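# Turn reversed microplates around in their original nests

## Task

Find which of the three plates sit back to front and rotate only those end for end. Every plate has to finish resting flat within the locators of the same nest it began in, with its A1 well at the nest corner labelled A1. A plate that stays right only because the gripper is still holding it does not count. At the end, open the gripper and take the arm away from the plates.

## Robot and tools

Robot: a single SCARA-style arm with four axes and a gripper that always stays level. From the base outward the joints are lift (prismatic, 0.000 to 0.550 m), shoulder (-2.000 to 2.000 rad), elbow (-2.800 to 2.800 rad) and wrist yaw (-12.566 to 12.566 rad). The gripper can only yaw and cannot tilt. The commanded point, end_effector_position, is midway between the two rubber pads, about 2 to 3 cm short of the fingertips. The fingers point along the gripper's +x axis and close along its y axis. If the elbow gets within 0.4 rad of zero, the arm can fold and fault.

Frames: the scene frame has its origin on the table top directly under the arm base. +z is up, and +y points left when you face along +x. Motion offsets are expressed in the gripper's own axes, not in the scene frame.

Plate facts: well A1 is at the labelled short end of each plate, in the corner farthest from the labelled long side. To reverse a plate, put it down on the raised nest RG, then grasp it again from the opposite end.

execute_actions {"actions": [...], "pictures": bool}: the list holds zero or one entry.
- An empty list sends no command and only reports the state.
- An action {"rows": [[dx, dy, dz, rz, opening], ...], "steps": n} uses 1 to 15 rows. Each row lasts one control step of 1/30 s, with n at most 15 (default 15). If there are fewer rows than steps, the last row repeats.
- A wait {"steps": n} sends nothing, n up to 300. It counts from the previous result, so your reply time uses up part of it.

Each row is five numbers, each in [-1, 1]. dx, dy and dz are position offsets and rz is a yaw offset, all in gripper axes. 1.0 equals 0.6 m or 180 degrees. rz turns from +x toward +y.
- Offsets are taken from the gripper pose printed in the most recent result that shows it. Before the first such result in a scene, and for the second and later calls in the same reply, they are taken from where the robot is when the action starts.
- Every row in an action uses that same base pose. Rows do not add up.
- The fifth number, opening, is an absolute setting, not an offset. +1 is fully open (0.140 m) and -1 is closed, which still leaves a 0.066 m gap between the pads.
- A refused call sends the robot nothing.

move {"target": [dx, dy, dz, rz, opening], "speed": m/s}: target is one row with the same offset rules and scale. speed runs from 0.002 to 0.5, default 0.25, and yaw rate is capped at twice that value in rad/s. The path is straight and lasts 0.5 to 10 s; a longer one stops short. Yaw goes the shorter way. The opening is applied when the move starts. The move does not slow for obstacles, and the real hand can lag behind the path, drift off it or overshoot the speed, most of all with the arm near full stretch. Its result adds a move: line. It shows the ending (done means settled near target; others include off_target, moving, held and fault) and the distance to target. limits=paced means the pose was clipped. limits=held means some steps were blocked, after which the arm may move much faster.

wait {"seconds": 0 to 10}: lets time pass without a new command.

zoom_image {"camera", "region": [x0, y0, x1, y1]}: gives a closer look at part of a camera's latest image. Coordinates are pixels from the top-left corner, and the region can be at most 504 by 504. Cameras: cam_head_left, cam_head_right, cam_high, cam_low (all 896x504) and cam_wrist (616x616, fisheye).

finished_scene {"scene": number}: ends the current scene, can't be undone, and reports whether the goal was met. The goal has to still hold after release.

Control behaviour: on every step, the commanded pose is limited to 70 mm and 16 degrees from the measured pose. After an action ends, the arm continues only as far as the last limited pose, so check the result and send the remainder. Zero offsets are not a pause: they pull the hand back to the base pose. Because offsets come from the measured pose, repeating a small offset against a rigid surface does not press harder, but against something that yields it keeps going deeper. The joints slow down together and stop together when a command reverses them.

Results: the state line gives end_effector_position in metres and end_effector_quat_wxyz, both in the scene frame. The position can be slightly wrong at long reach. Joint positions lists lift (m), shoulder, elbow, wrist yaw (rad), then the pad gap (m). grip_measured is the measured opening on the command scale, with an offset of up to about 1 mm that stays constant within a scene. HELD marks steps whose row was blocked fully or partly. A pose unreachable line means the clearance check changed or blocked the command. Hand target shows where the controller is currently driving. MOTOR HOT appears from 85 °C. At 100 °C an OVER-TEMPERATURE FAULT brakes the arm until it cools, and holding a load heats the motors even while you think.

Gripping: closing fully takes at least about 0.6 s. For a firm hold, command about 0.04 below grip_measured; a smaller margin gives a lighter grip. Pads push with about 18 N each, and closing fast can squeeze harder.

Load limits: lift 54 N, shoulder 8.1 N m, elbow 4.05 N m, wrist yaw 1.35 N m, including the weight of anything held. If any limit is reached, the arm stops for 10 s and the rest of the call is skipped.

Avoid: dropping plates, slamming them down, hitting things fast, setting targets far beyond a contact point, and anything that pushes an object off the table, which ends the scene. Sometimes a held part gets tugged or a loose object gets pushed, so recheck positions afterwards. Your reply time runs while the robot keeps going.

Each tool is called after "Emit:" as name(argument=value, ...), one argument or row to a line, values as JSON.

## Session

Emit:
execute_actions(
  actions=[],
)

Scene clock: 0.00 s of 12600.00 s.
end_effector_position=(+0.4295, +0.0129, +0.4309) grip_measured=+1.00 end_effector_quat_wxyz=(+0.953, +0.000, +0.000, -0.303)
Joint positions: [ 0.426 -0.433 -0.643  0.461  0.14 ]
Motor temperatures (°C, as the motors report them): [27 24 25 23]
Hand target: +0.429, +0.013, +0.431; +0.953, +0.000, +0.000, -0.303

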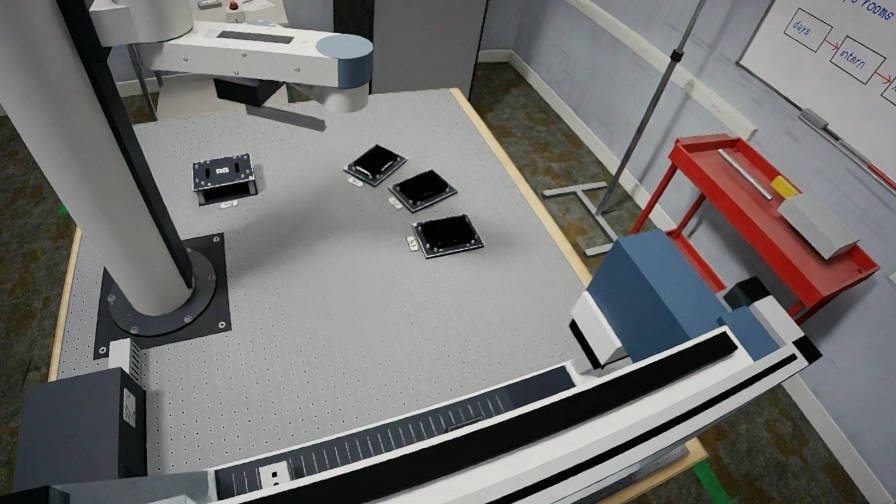

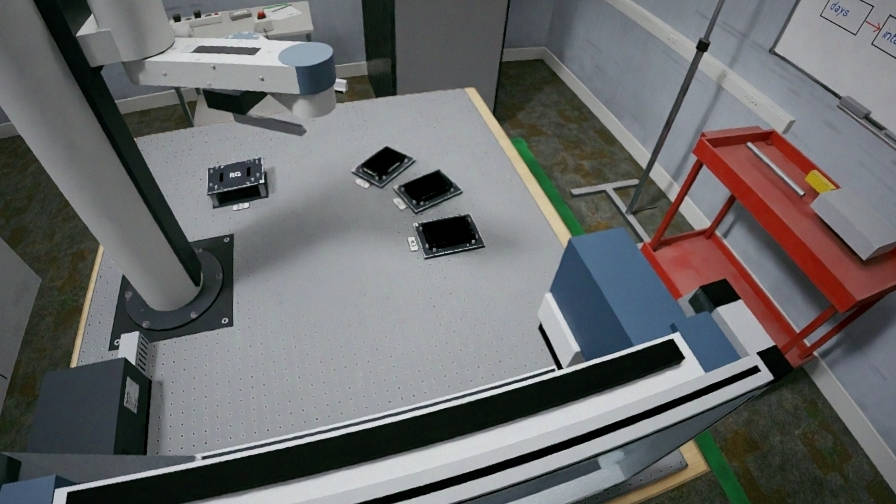

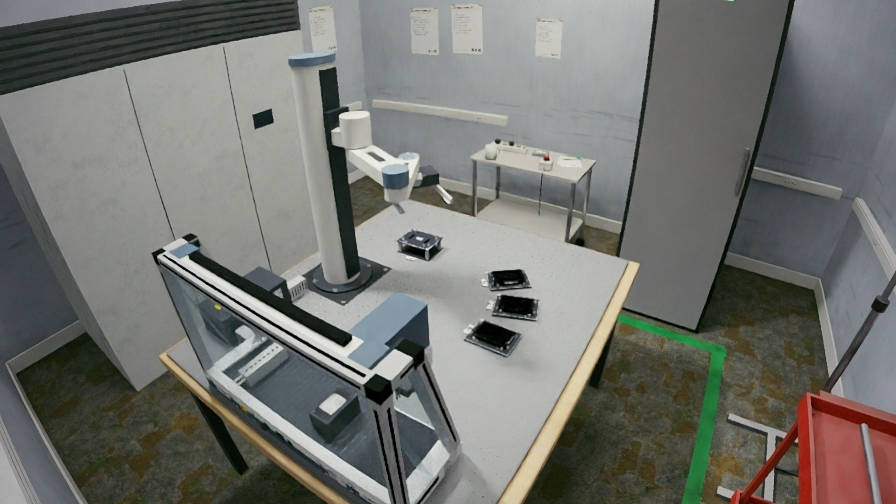

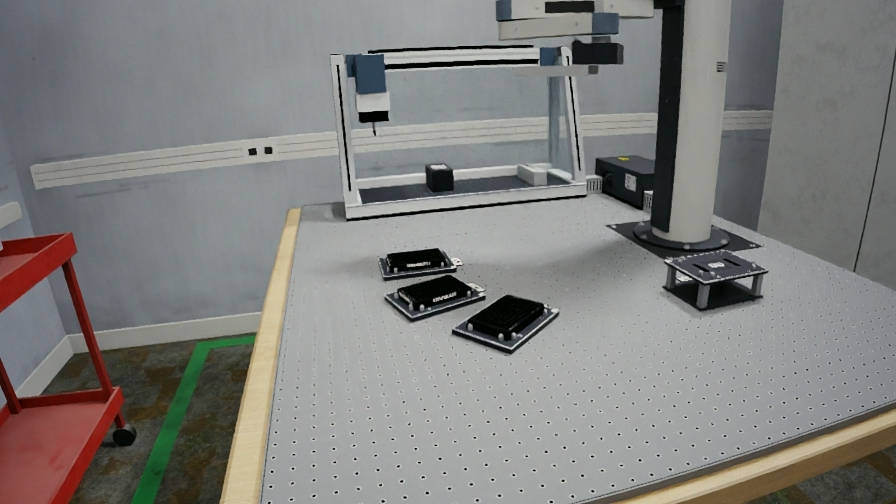

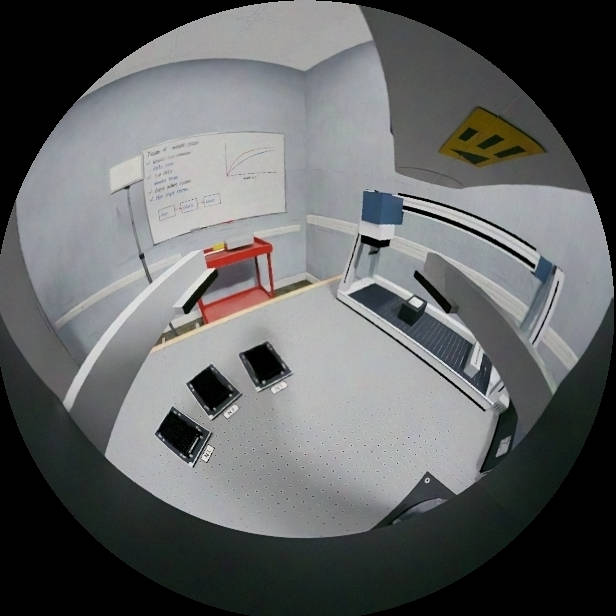

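Emit:
zoom_image(
  camera="cam_wrist",
  region=[140, 330, 310, 480],
)

Emit:
zoom_image(
  camera="cam_head_left",
  region=[330, 130, 500, 270],
)

Emit:
zoom_image(
  camera="cam_head_left",
  region=[160, 130, 300, 270],
)

Region (140, 330, 310, 480) of cam_wrist's 616x616 image, scaled by 2.965, with more detail than that image has; it fills the top 445 rows of this view, and the rest is white.

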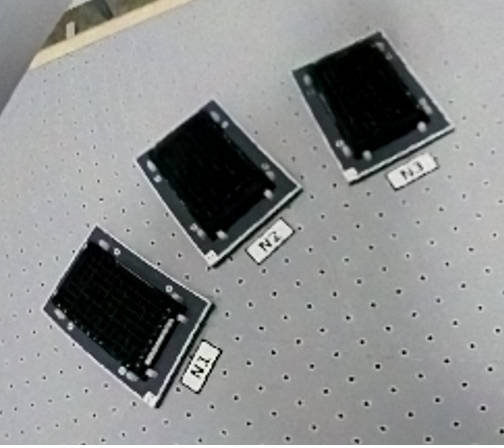

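Region (330, 130, 500, 270) of cam_head_left's 896x504 image, scaled by 2.965, with more detail than that image has; it fills the top 415 rows of this view, and the rest is white.

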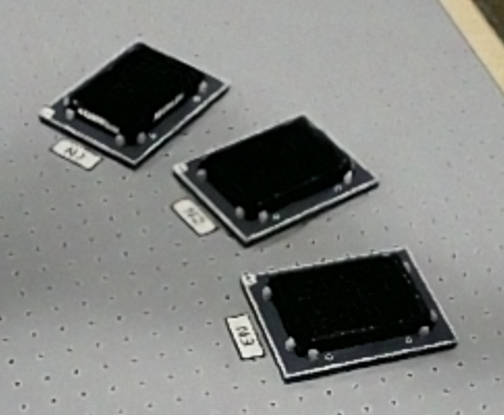

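Region (160, 130, 300, 270) of cam_head_left's 896x504 image, scaled by 3.600, with more detail than that image has.

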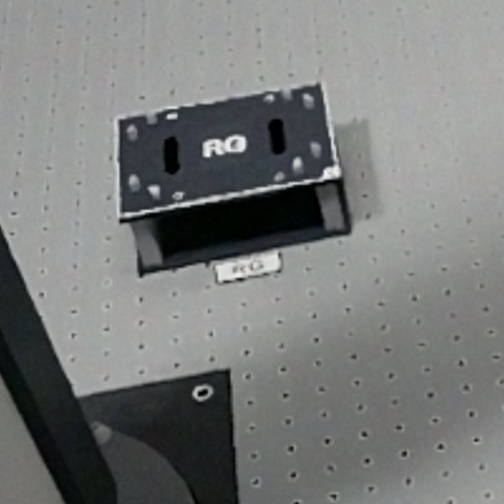

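Emit:
move(
  target=[0.4117, 0.235, -0.626, 0.193, -0.1],
  speed=0.4,
)

Emit:
zoom_image(
  camera="cam_wrist",
  region=[170, 350, 480, 500],
)

Scene clock: 14.43 s of 12600.00 s.
end_effector_position=(+0.7126, -0.0143, +0.0552) grip_measured=-0.10 end_effector_quat_wxyz=(+1.000, +0.000, +0.000, -0.004)
Joint positions: [ 0.05  -0.67  -1.737  2.399  0.099]
Motor temperatures (°C, as the motors report them): [27 24 25 23]
Hand target: +0.713, -0.014, +0.055; +1.000, +0.000, +0.000, -0.004
Off the commanded pose: 0.000 m, 0 deg.
After step 90, 9.67 s passed at rest.
move: done; limits=paced

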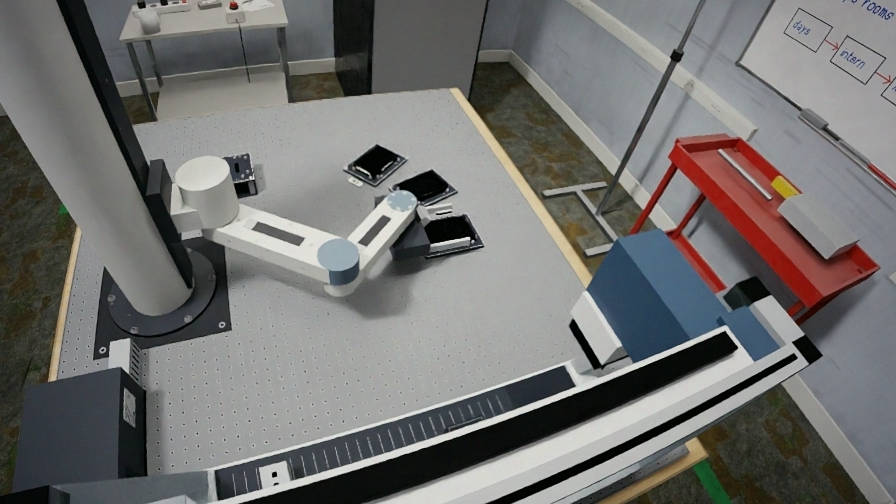

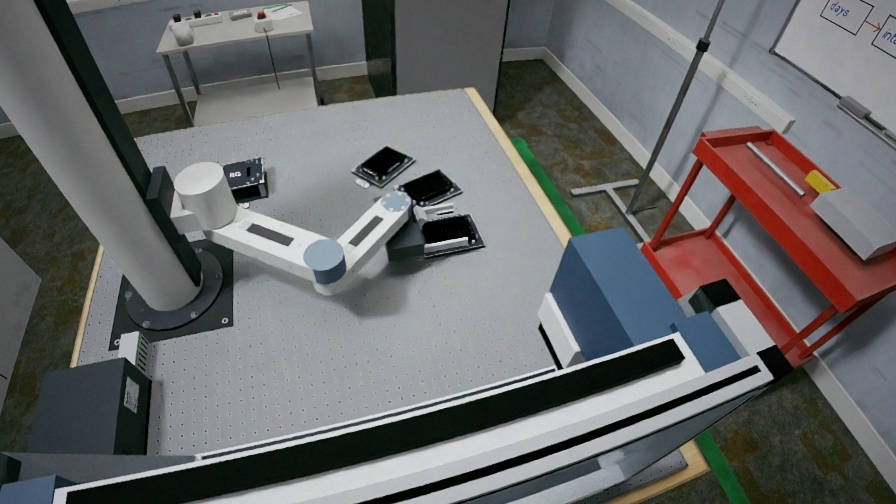

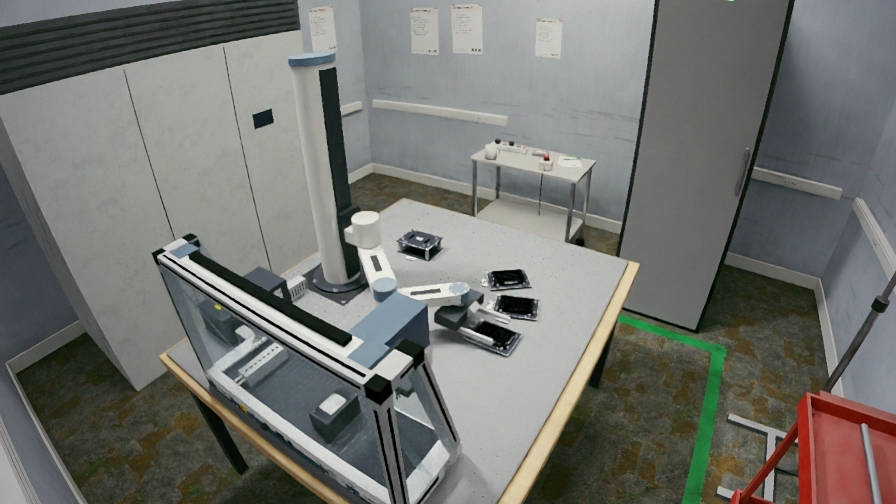

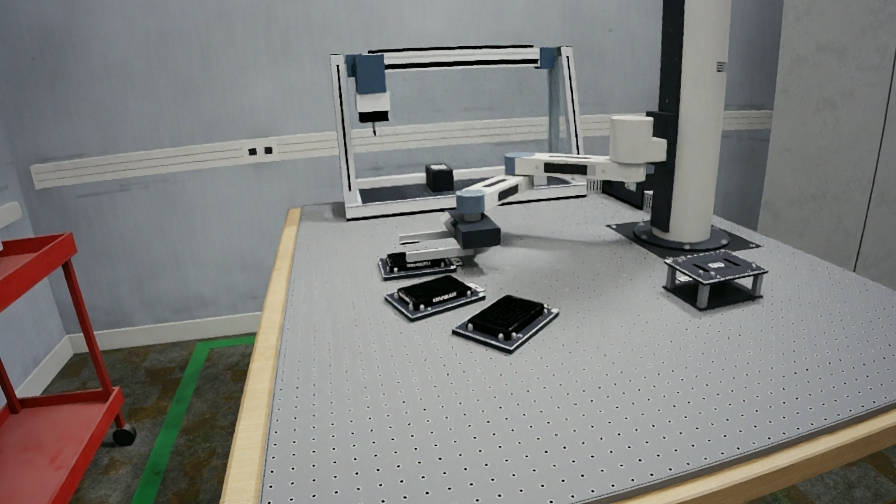

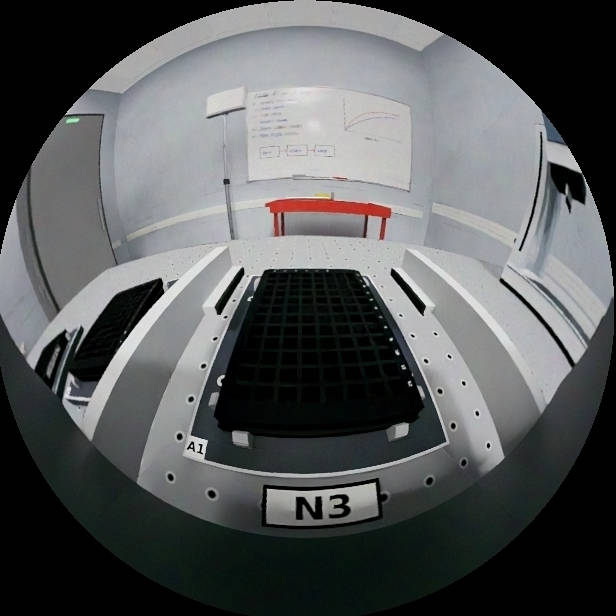

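Region (170, 350, 480, 500) of cam_wrist's 616x616 image, scaled by 1.626, with more detail than that image has; it fills the top 244 rows of this view, and the rest is white.

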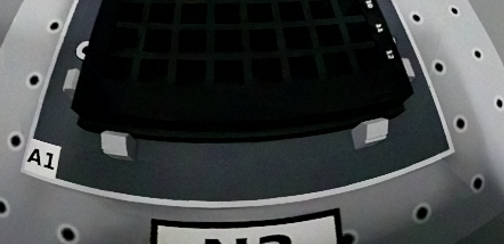

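Emit:
move(
  target=[-0.0037, 0.0055, 0, 0.0033, -0.2],
  speed=0.1,
)

Emit:
zoom_image(
  camera="cam_wrist",
  region=[170, 250, 480, 500],
)

Scene clock: 18.47 s of 12600.00 s.
end_effector_position=(+0.7105, -0.0109, +0.0552) grip_measured=-0.20 end_effector_quat_wxyz=(+1.000, +0.000, +0.000, +0.001)
Joint positions: [ 0.05  -0.671 -1.724  2.397  0.096]
Motor temperatures (°C, as the motors report them): [27 24 25 23]
Hand target: +0.710, -0.011, +0.055; +1.000, +0.000, +0.000, +0.001
Off the commanded pose: 0.000 m, 0 deg.
After step 90, 0.33 s passed at rest.
move: done

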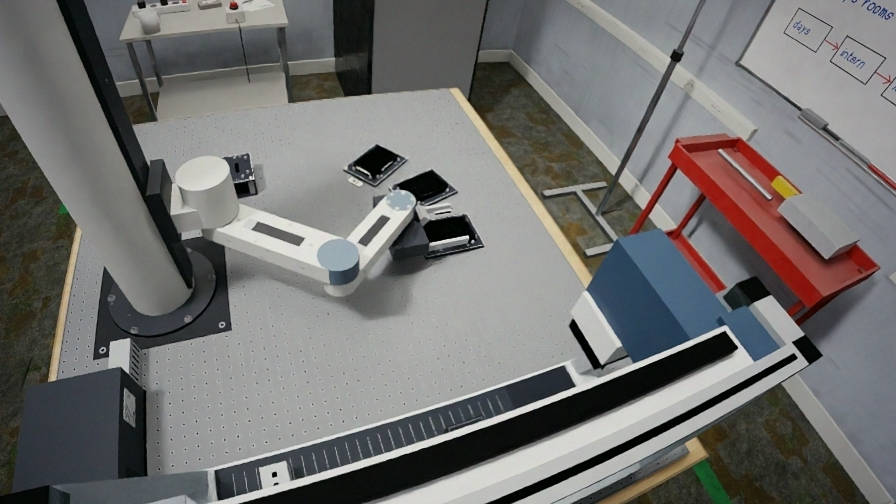

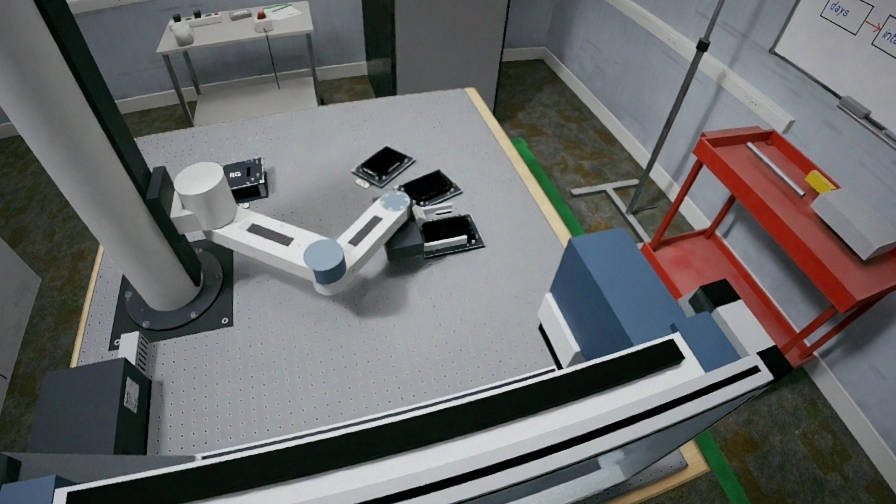

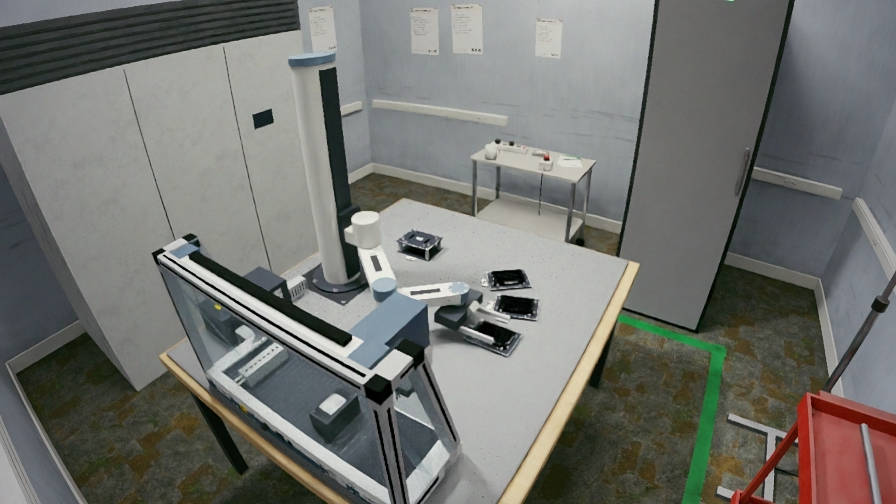

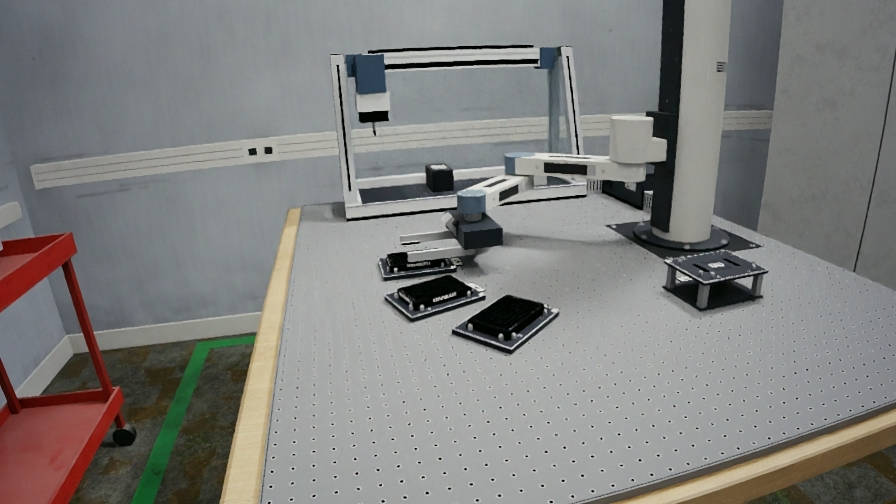

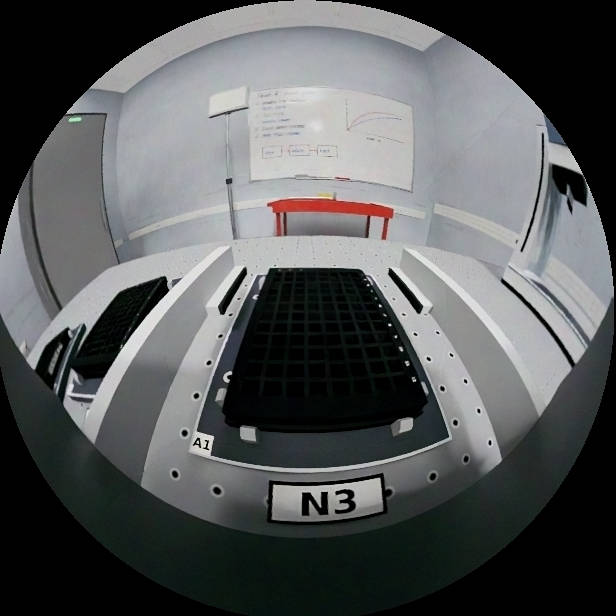

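Region (170, 250, 480, 500) of cam_wrist's 616x616 image, scaled by 1.626, with more detail than that image has; it fills the top 406 rows of this view, and the rest is white.

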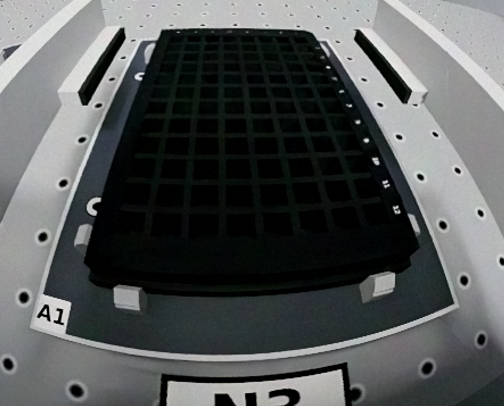

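Emit:
move(
  target=[0, 0.0003, -0.0397, 0, -0.2],
  speed=0.08,
)

Emit:
execute_actions(
  actions=[
    {"rows":[[0,0,0,0,-0.3],[0,0,0,0,-0.38],[0,0,0,0,-0.42],[0,0,0,0,-0.45],[0,0,0,0,-0.47],[0,0,0,0,-0.49],[0,0,0,0,-0.51],[0,0,0,0,-0.53],[0,0,0,0,-0.55]],"steps":13},
  ],
  pictures=false,
)

Emit:
move(
  target=[0, 0, 0.06, 0, -0.55],
  speed=0.1,
)

Scene clock: 27.07 s of 12600.00 s.
end_effector_position=(+0.7105, -0.0108, +0.0314) grip_measured=-0.20 end_effector_quat_wxyz=(+1.000, +0.000, +0.000, +0.001)
Joint positions: [ 0.026 -0.671 -1.724  2.397  0.096]
Motor temperatures (°C, as the motors report them): [27 24 25 23]
Hand target: +0.710, -0.011, +0.031; +1.000, +0.000, +0.000, +0.001
Off the commanded pose: 0.000 m, 0 deg.
After step 90, 4.90 s passed at rest.
move: done

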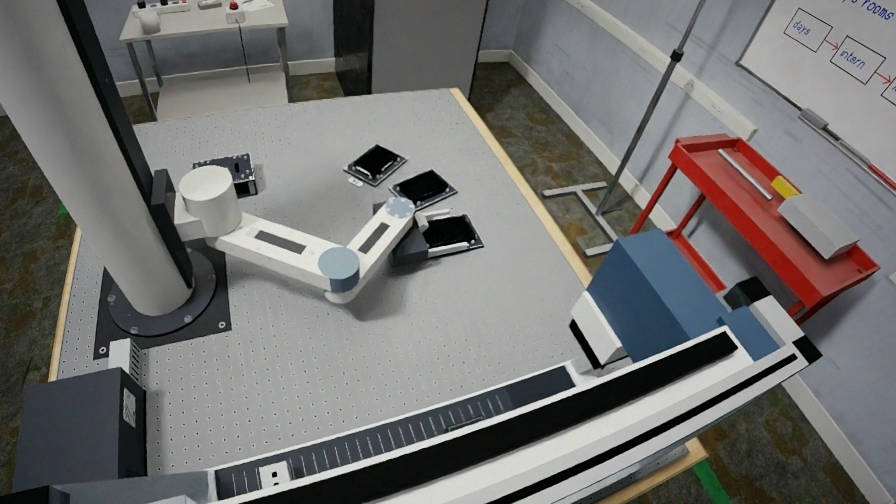

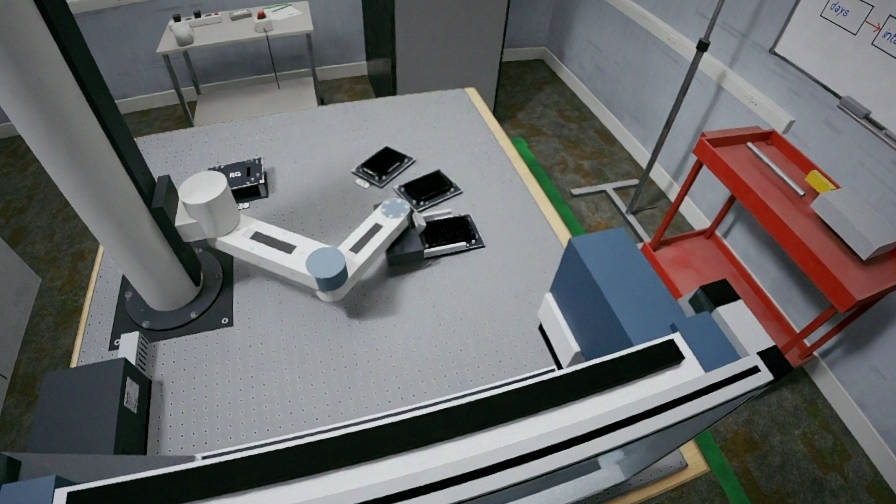

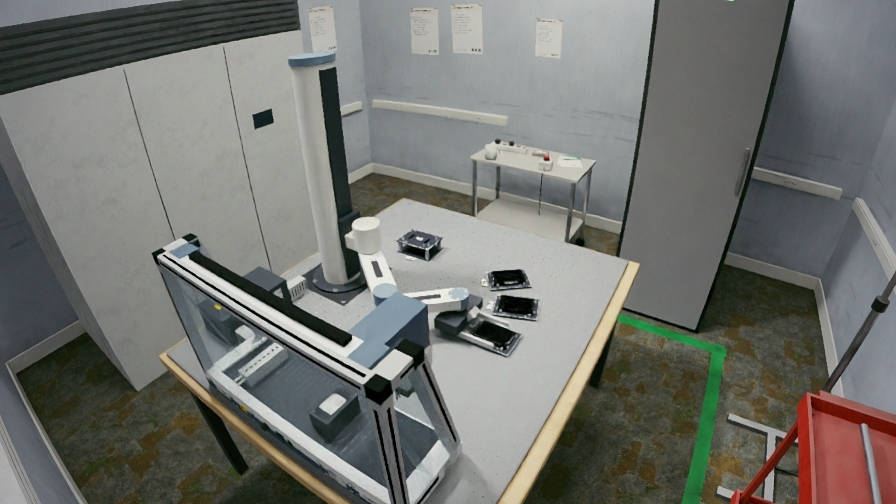

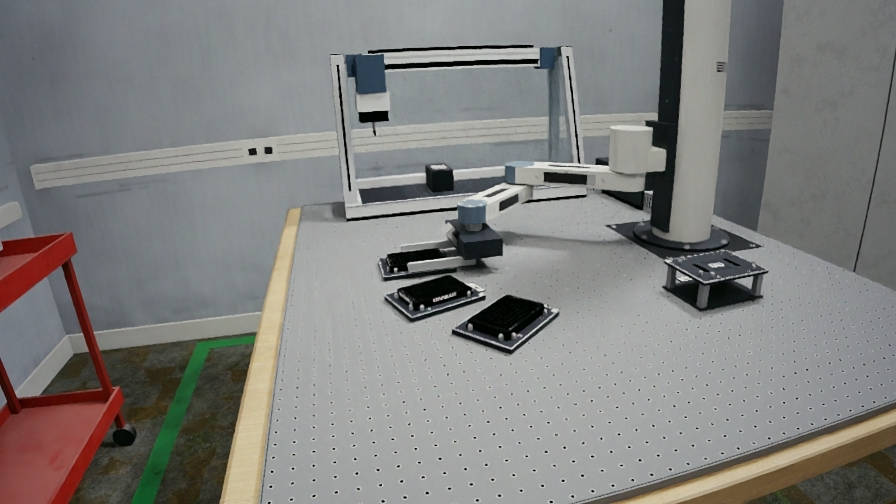

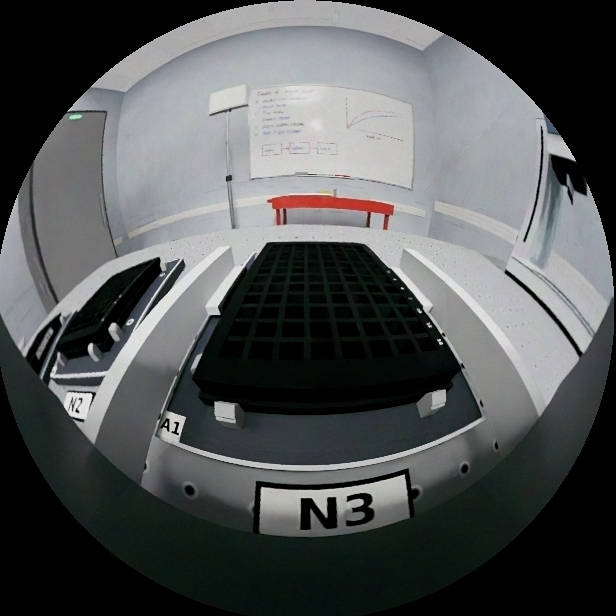

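Scene clock: 27.50 s of 12600.00 s.
end_effector_position=(+0.7105, -0.0108, +0.0314) grip_measured=-0.49 end_effector_quat_wxyz=(+1.000, +0.000, +0.000, +0.001)
Joint positions: [ 0.026 -0.671 -1.724  2.397  0.085]
Motor temperatures (°C, as the motors report them): [27 24 25 23]
Hand target: +0.710, -0.011, +0.031; +1.000, +0.000, +0.000, +0.001
Off the commanded pose: 0.000 m, 0 deg.
Steps of this call (steps 1 to 13: all 13 steps of this action). Readings (end_effector_position):
1: (+0.7105, -0.0108, +0.0314)
2: (+0.7105, -0.0108, +0.0314)
4: (+0.7105, -0.0108, +0.0314)
8: (+0.7105, -0.0108, +0.0314)
13: the state above

Scene clock: 28.47 s of 12600.00 s.
end_effector_position=(+0.7105, -0.0108, +0.0674) grip_measured=-0.49 end_effector_quat_wxyz=(+1.000, +0.000, +0.000, +0.001)
Joint positions: [ 0.062 -0.671 -1.724  2.397  0.085]
Motor temperatures (°C, as the motors report them): [27 24 25 23]
Hand target: +0.710, -0.011, +0.067; +1.000, +0.000, +0.000, +0.001
Off the commanded pose: 0.000 m, 0 deg.
move: done

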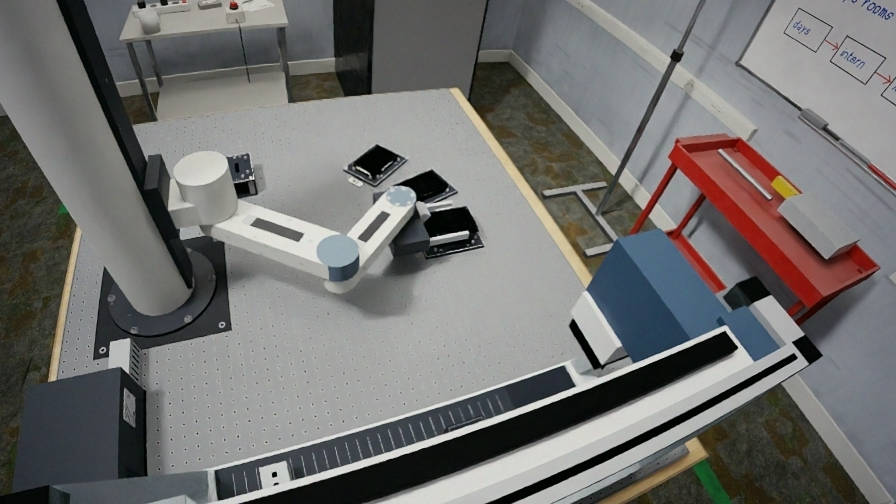

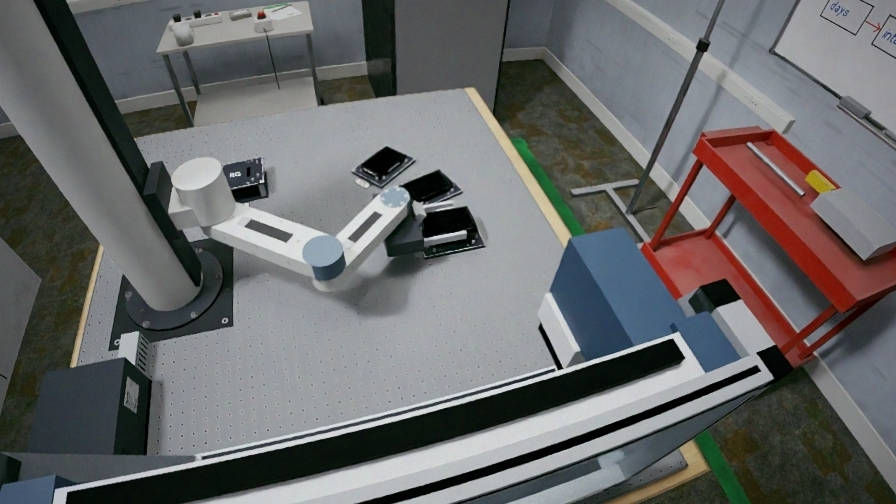

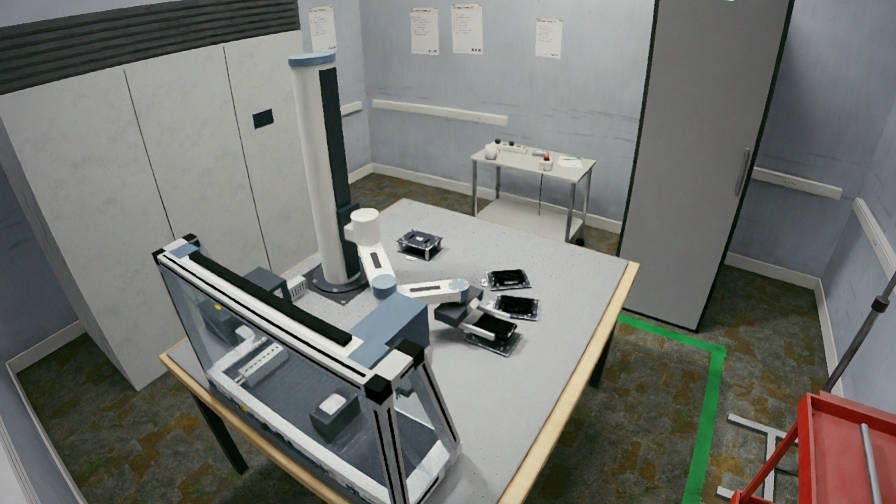

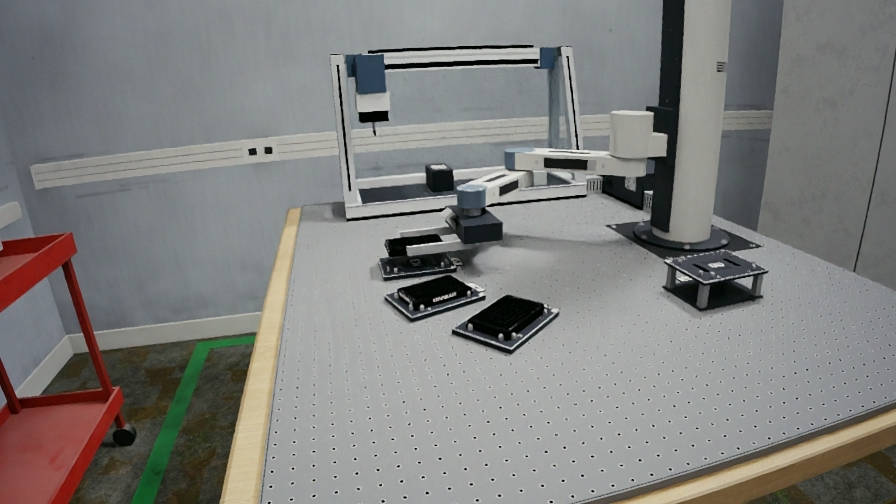

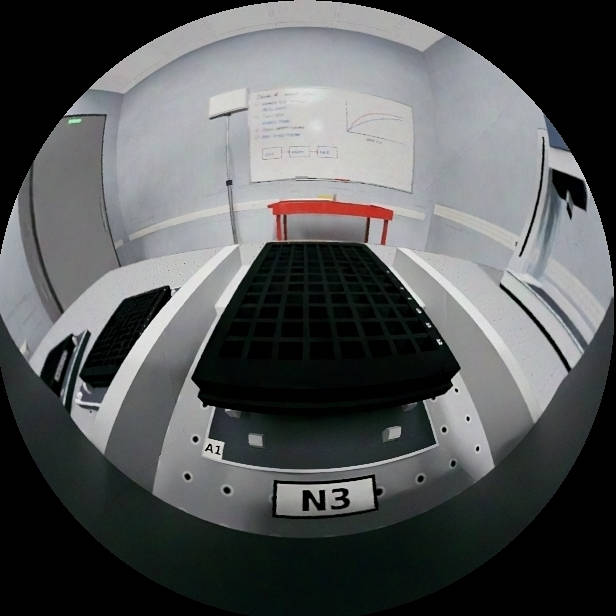

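N3 pick pose: (0.7105, -0.0108, z 0.0314, yaw 0.002).

Emit:
move(
  target=[-0.875, 0.553, 0.13, 0, -0.55],
  speed=0.35,
)

Emit:
zoom_image(
  camera="cam_wrist",
  region=[170, 350, 480, 500],
)

Scene clock: 34.30 s of 12600.00 s.
end_effector_position=(+0.1847, +0.3197, +0.1454) grip_measured=-0.49 end_effector_quat_wxyz=(+1.000, +0.000, +0.000, +0.001)
Joint positions: [ 0.14   1.196 -1.444  0.25   0.085]
Motor temperatures (°C, as the motors report them): [27 24 25 23]
Hand target: +0.185, +0.320, +0.145; +1.000, +0.000, +0.000, +0.001
Off the commanded pose: 0.000 m, 0 deg.
After step 90, 0.43 s passed at rest.
move: done; limits=paced

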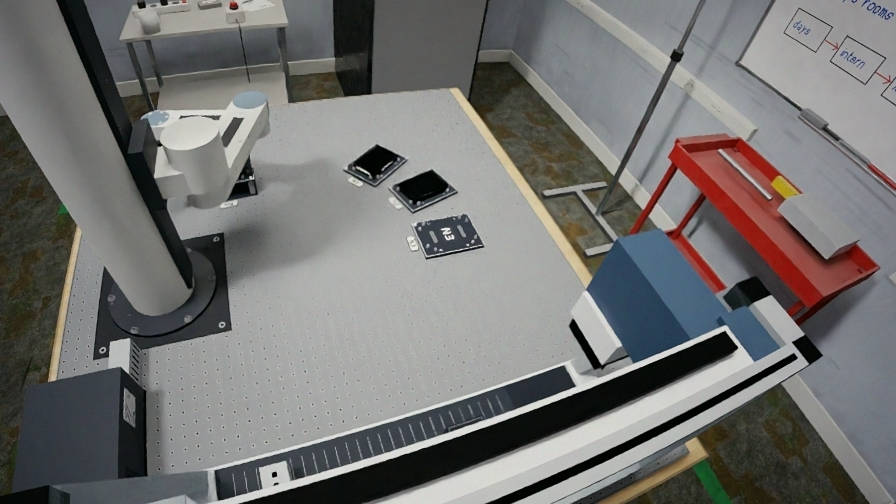

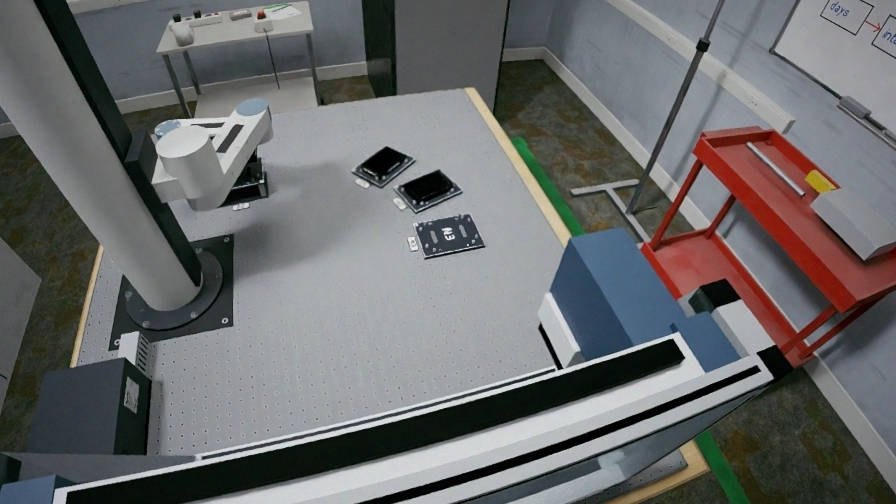

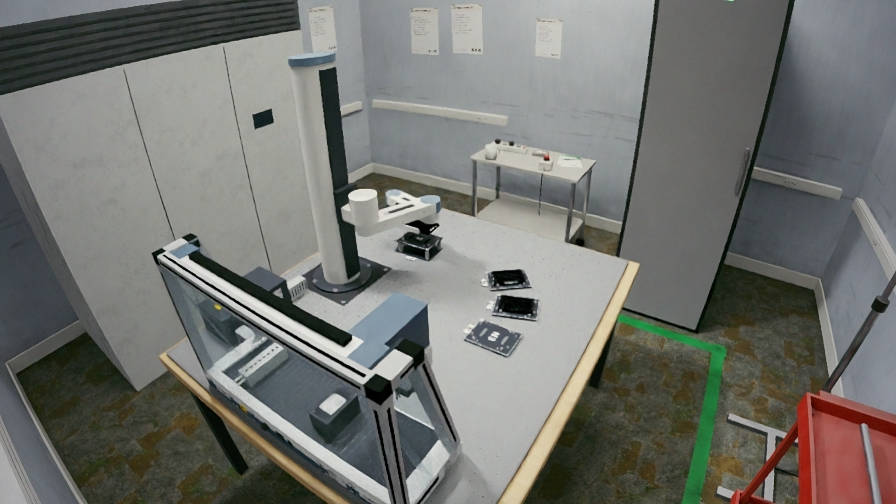

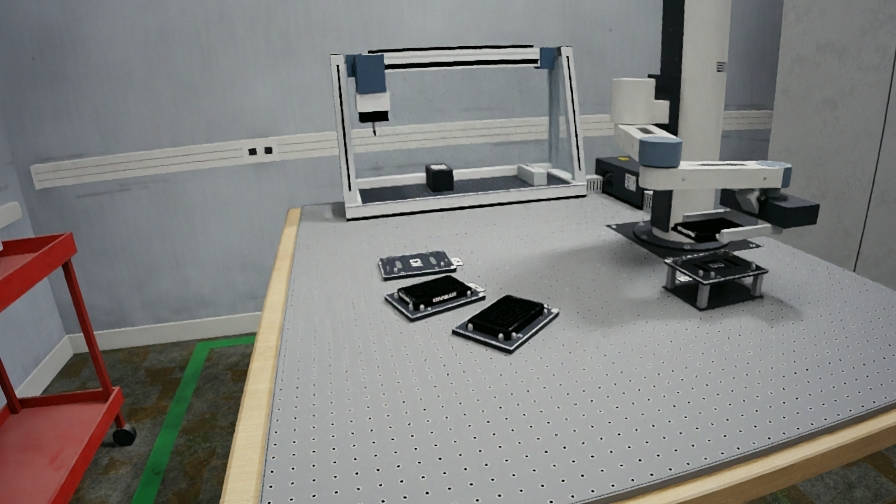

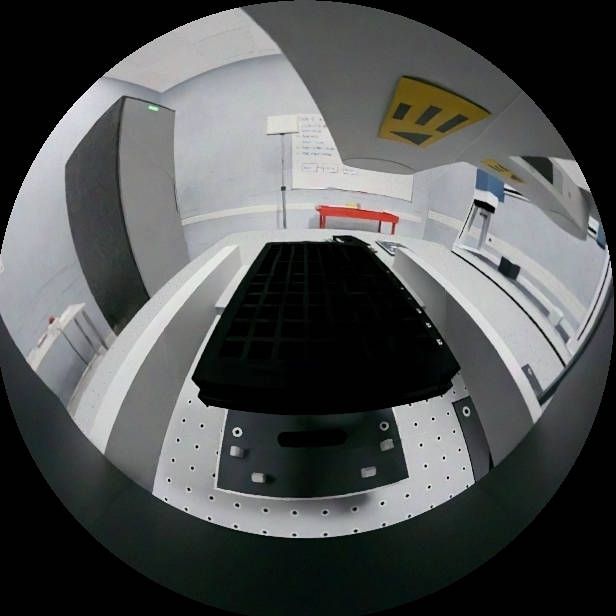

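Region (170, 350, 480, 500) of cam_wrist's 616x616 image, scaled by 1.626, with more detail than that image has; it fills the top 244 rows of this view, and the rest is white.

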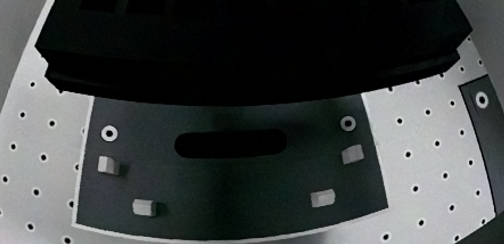

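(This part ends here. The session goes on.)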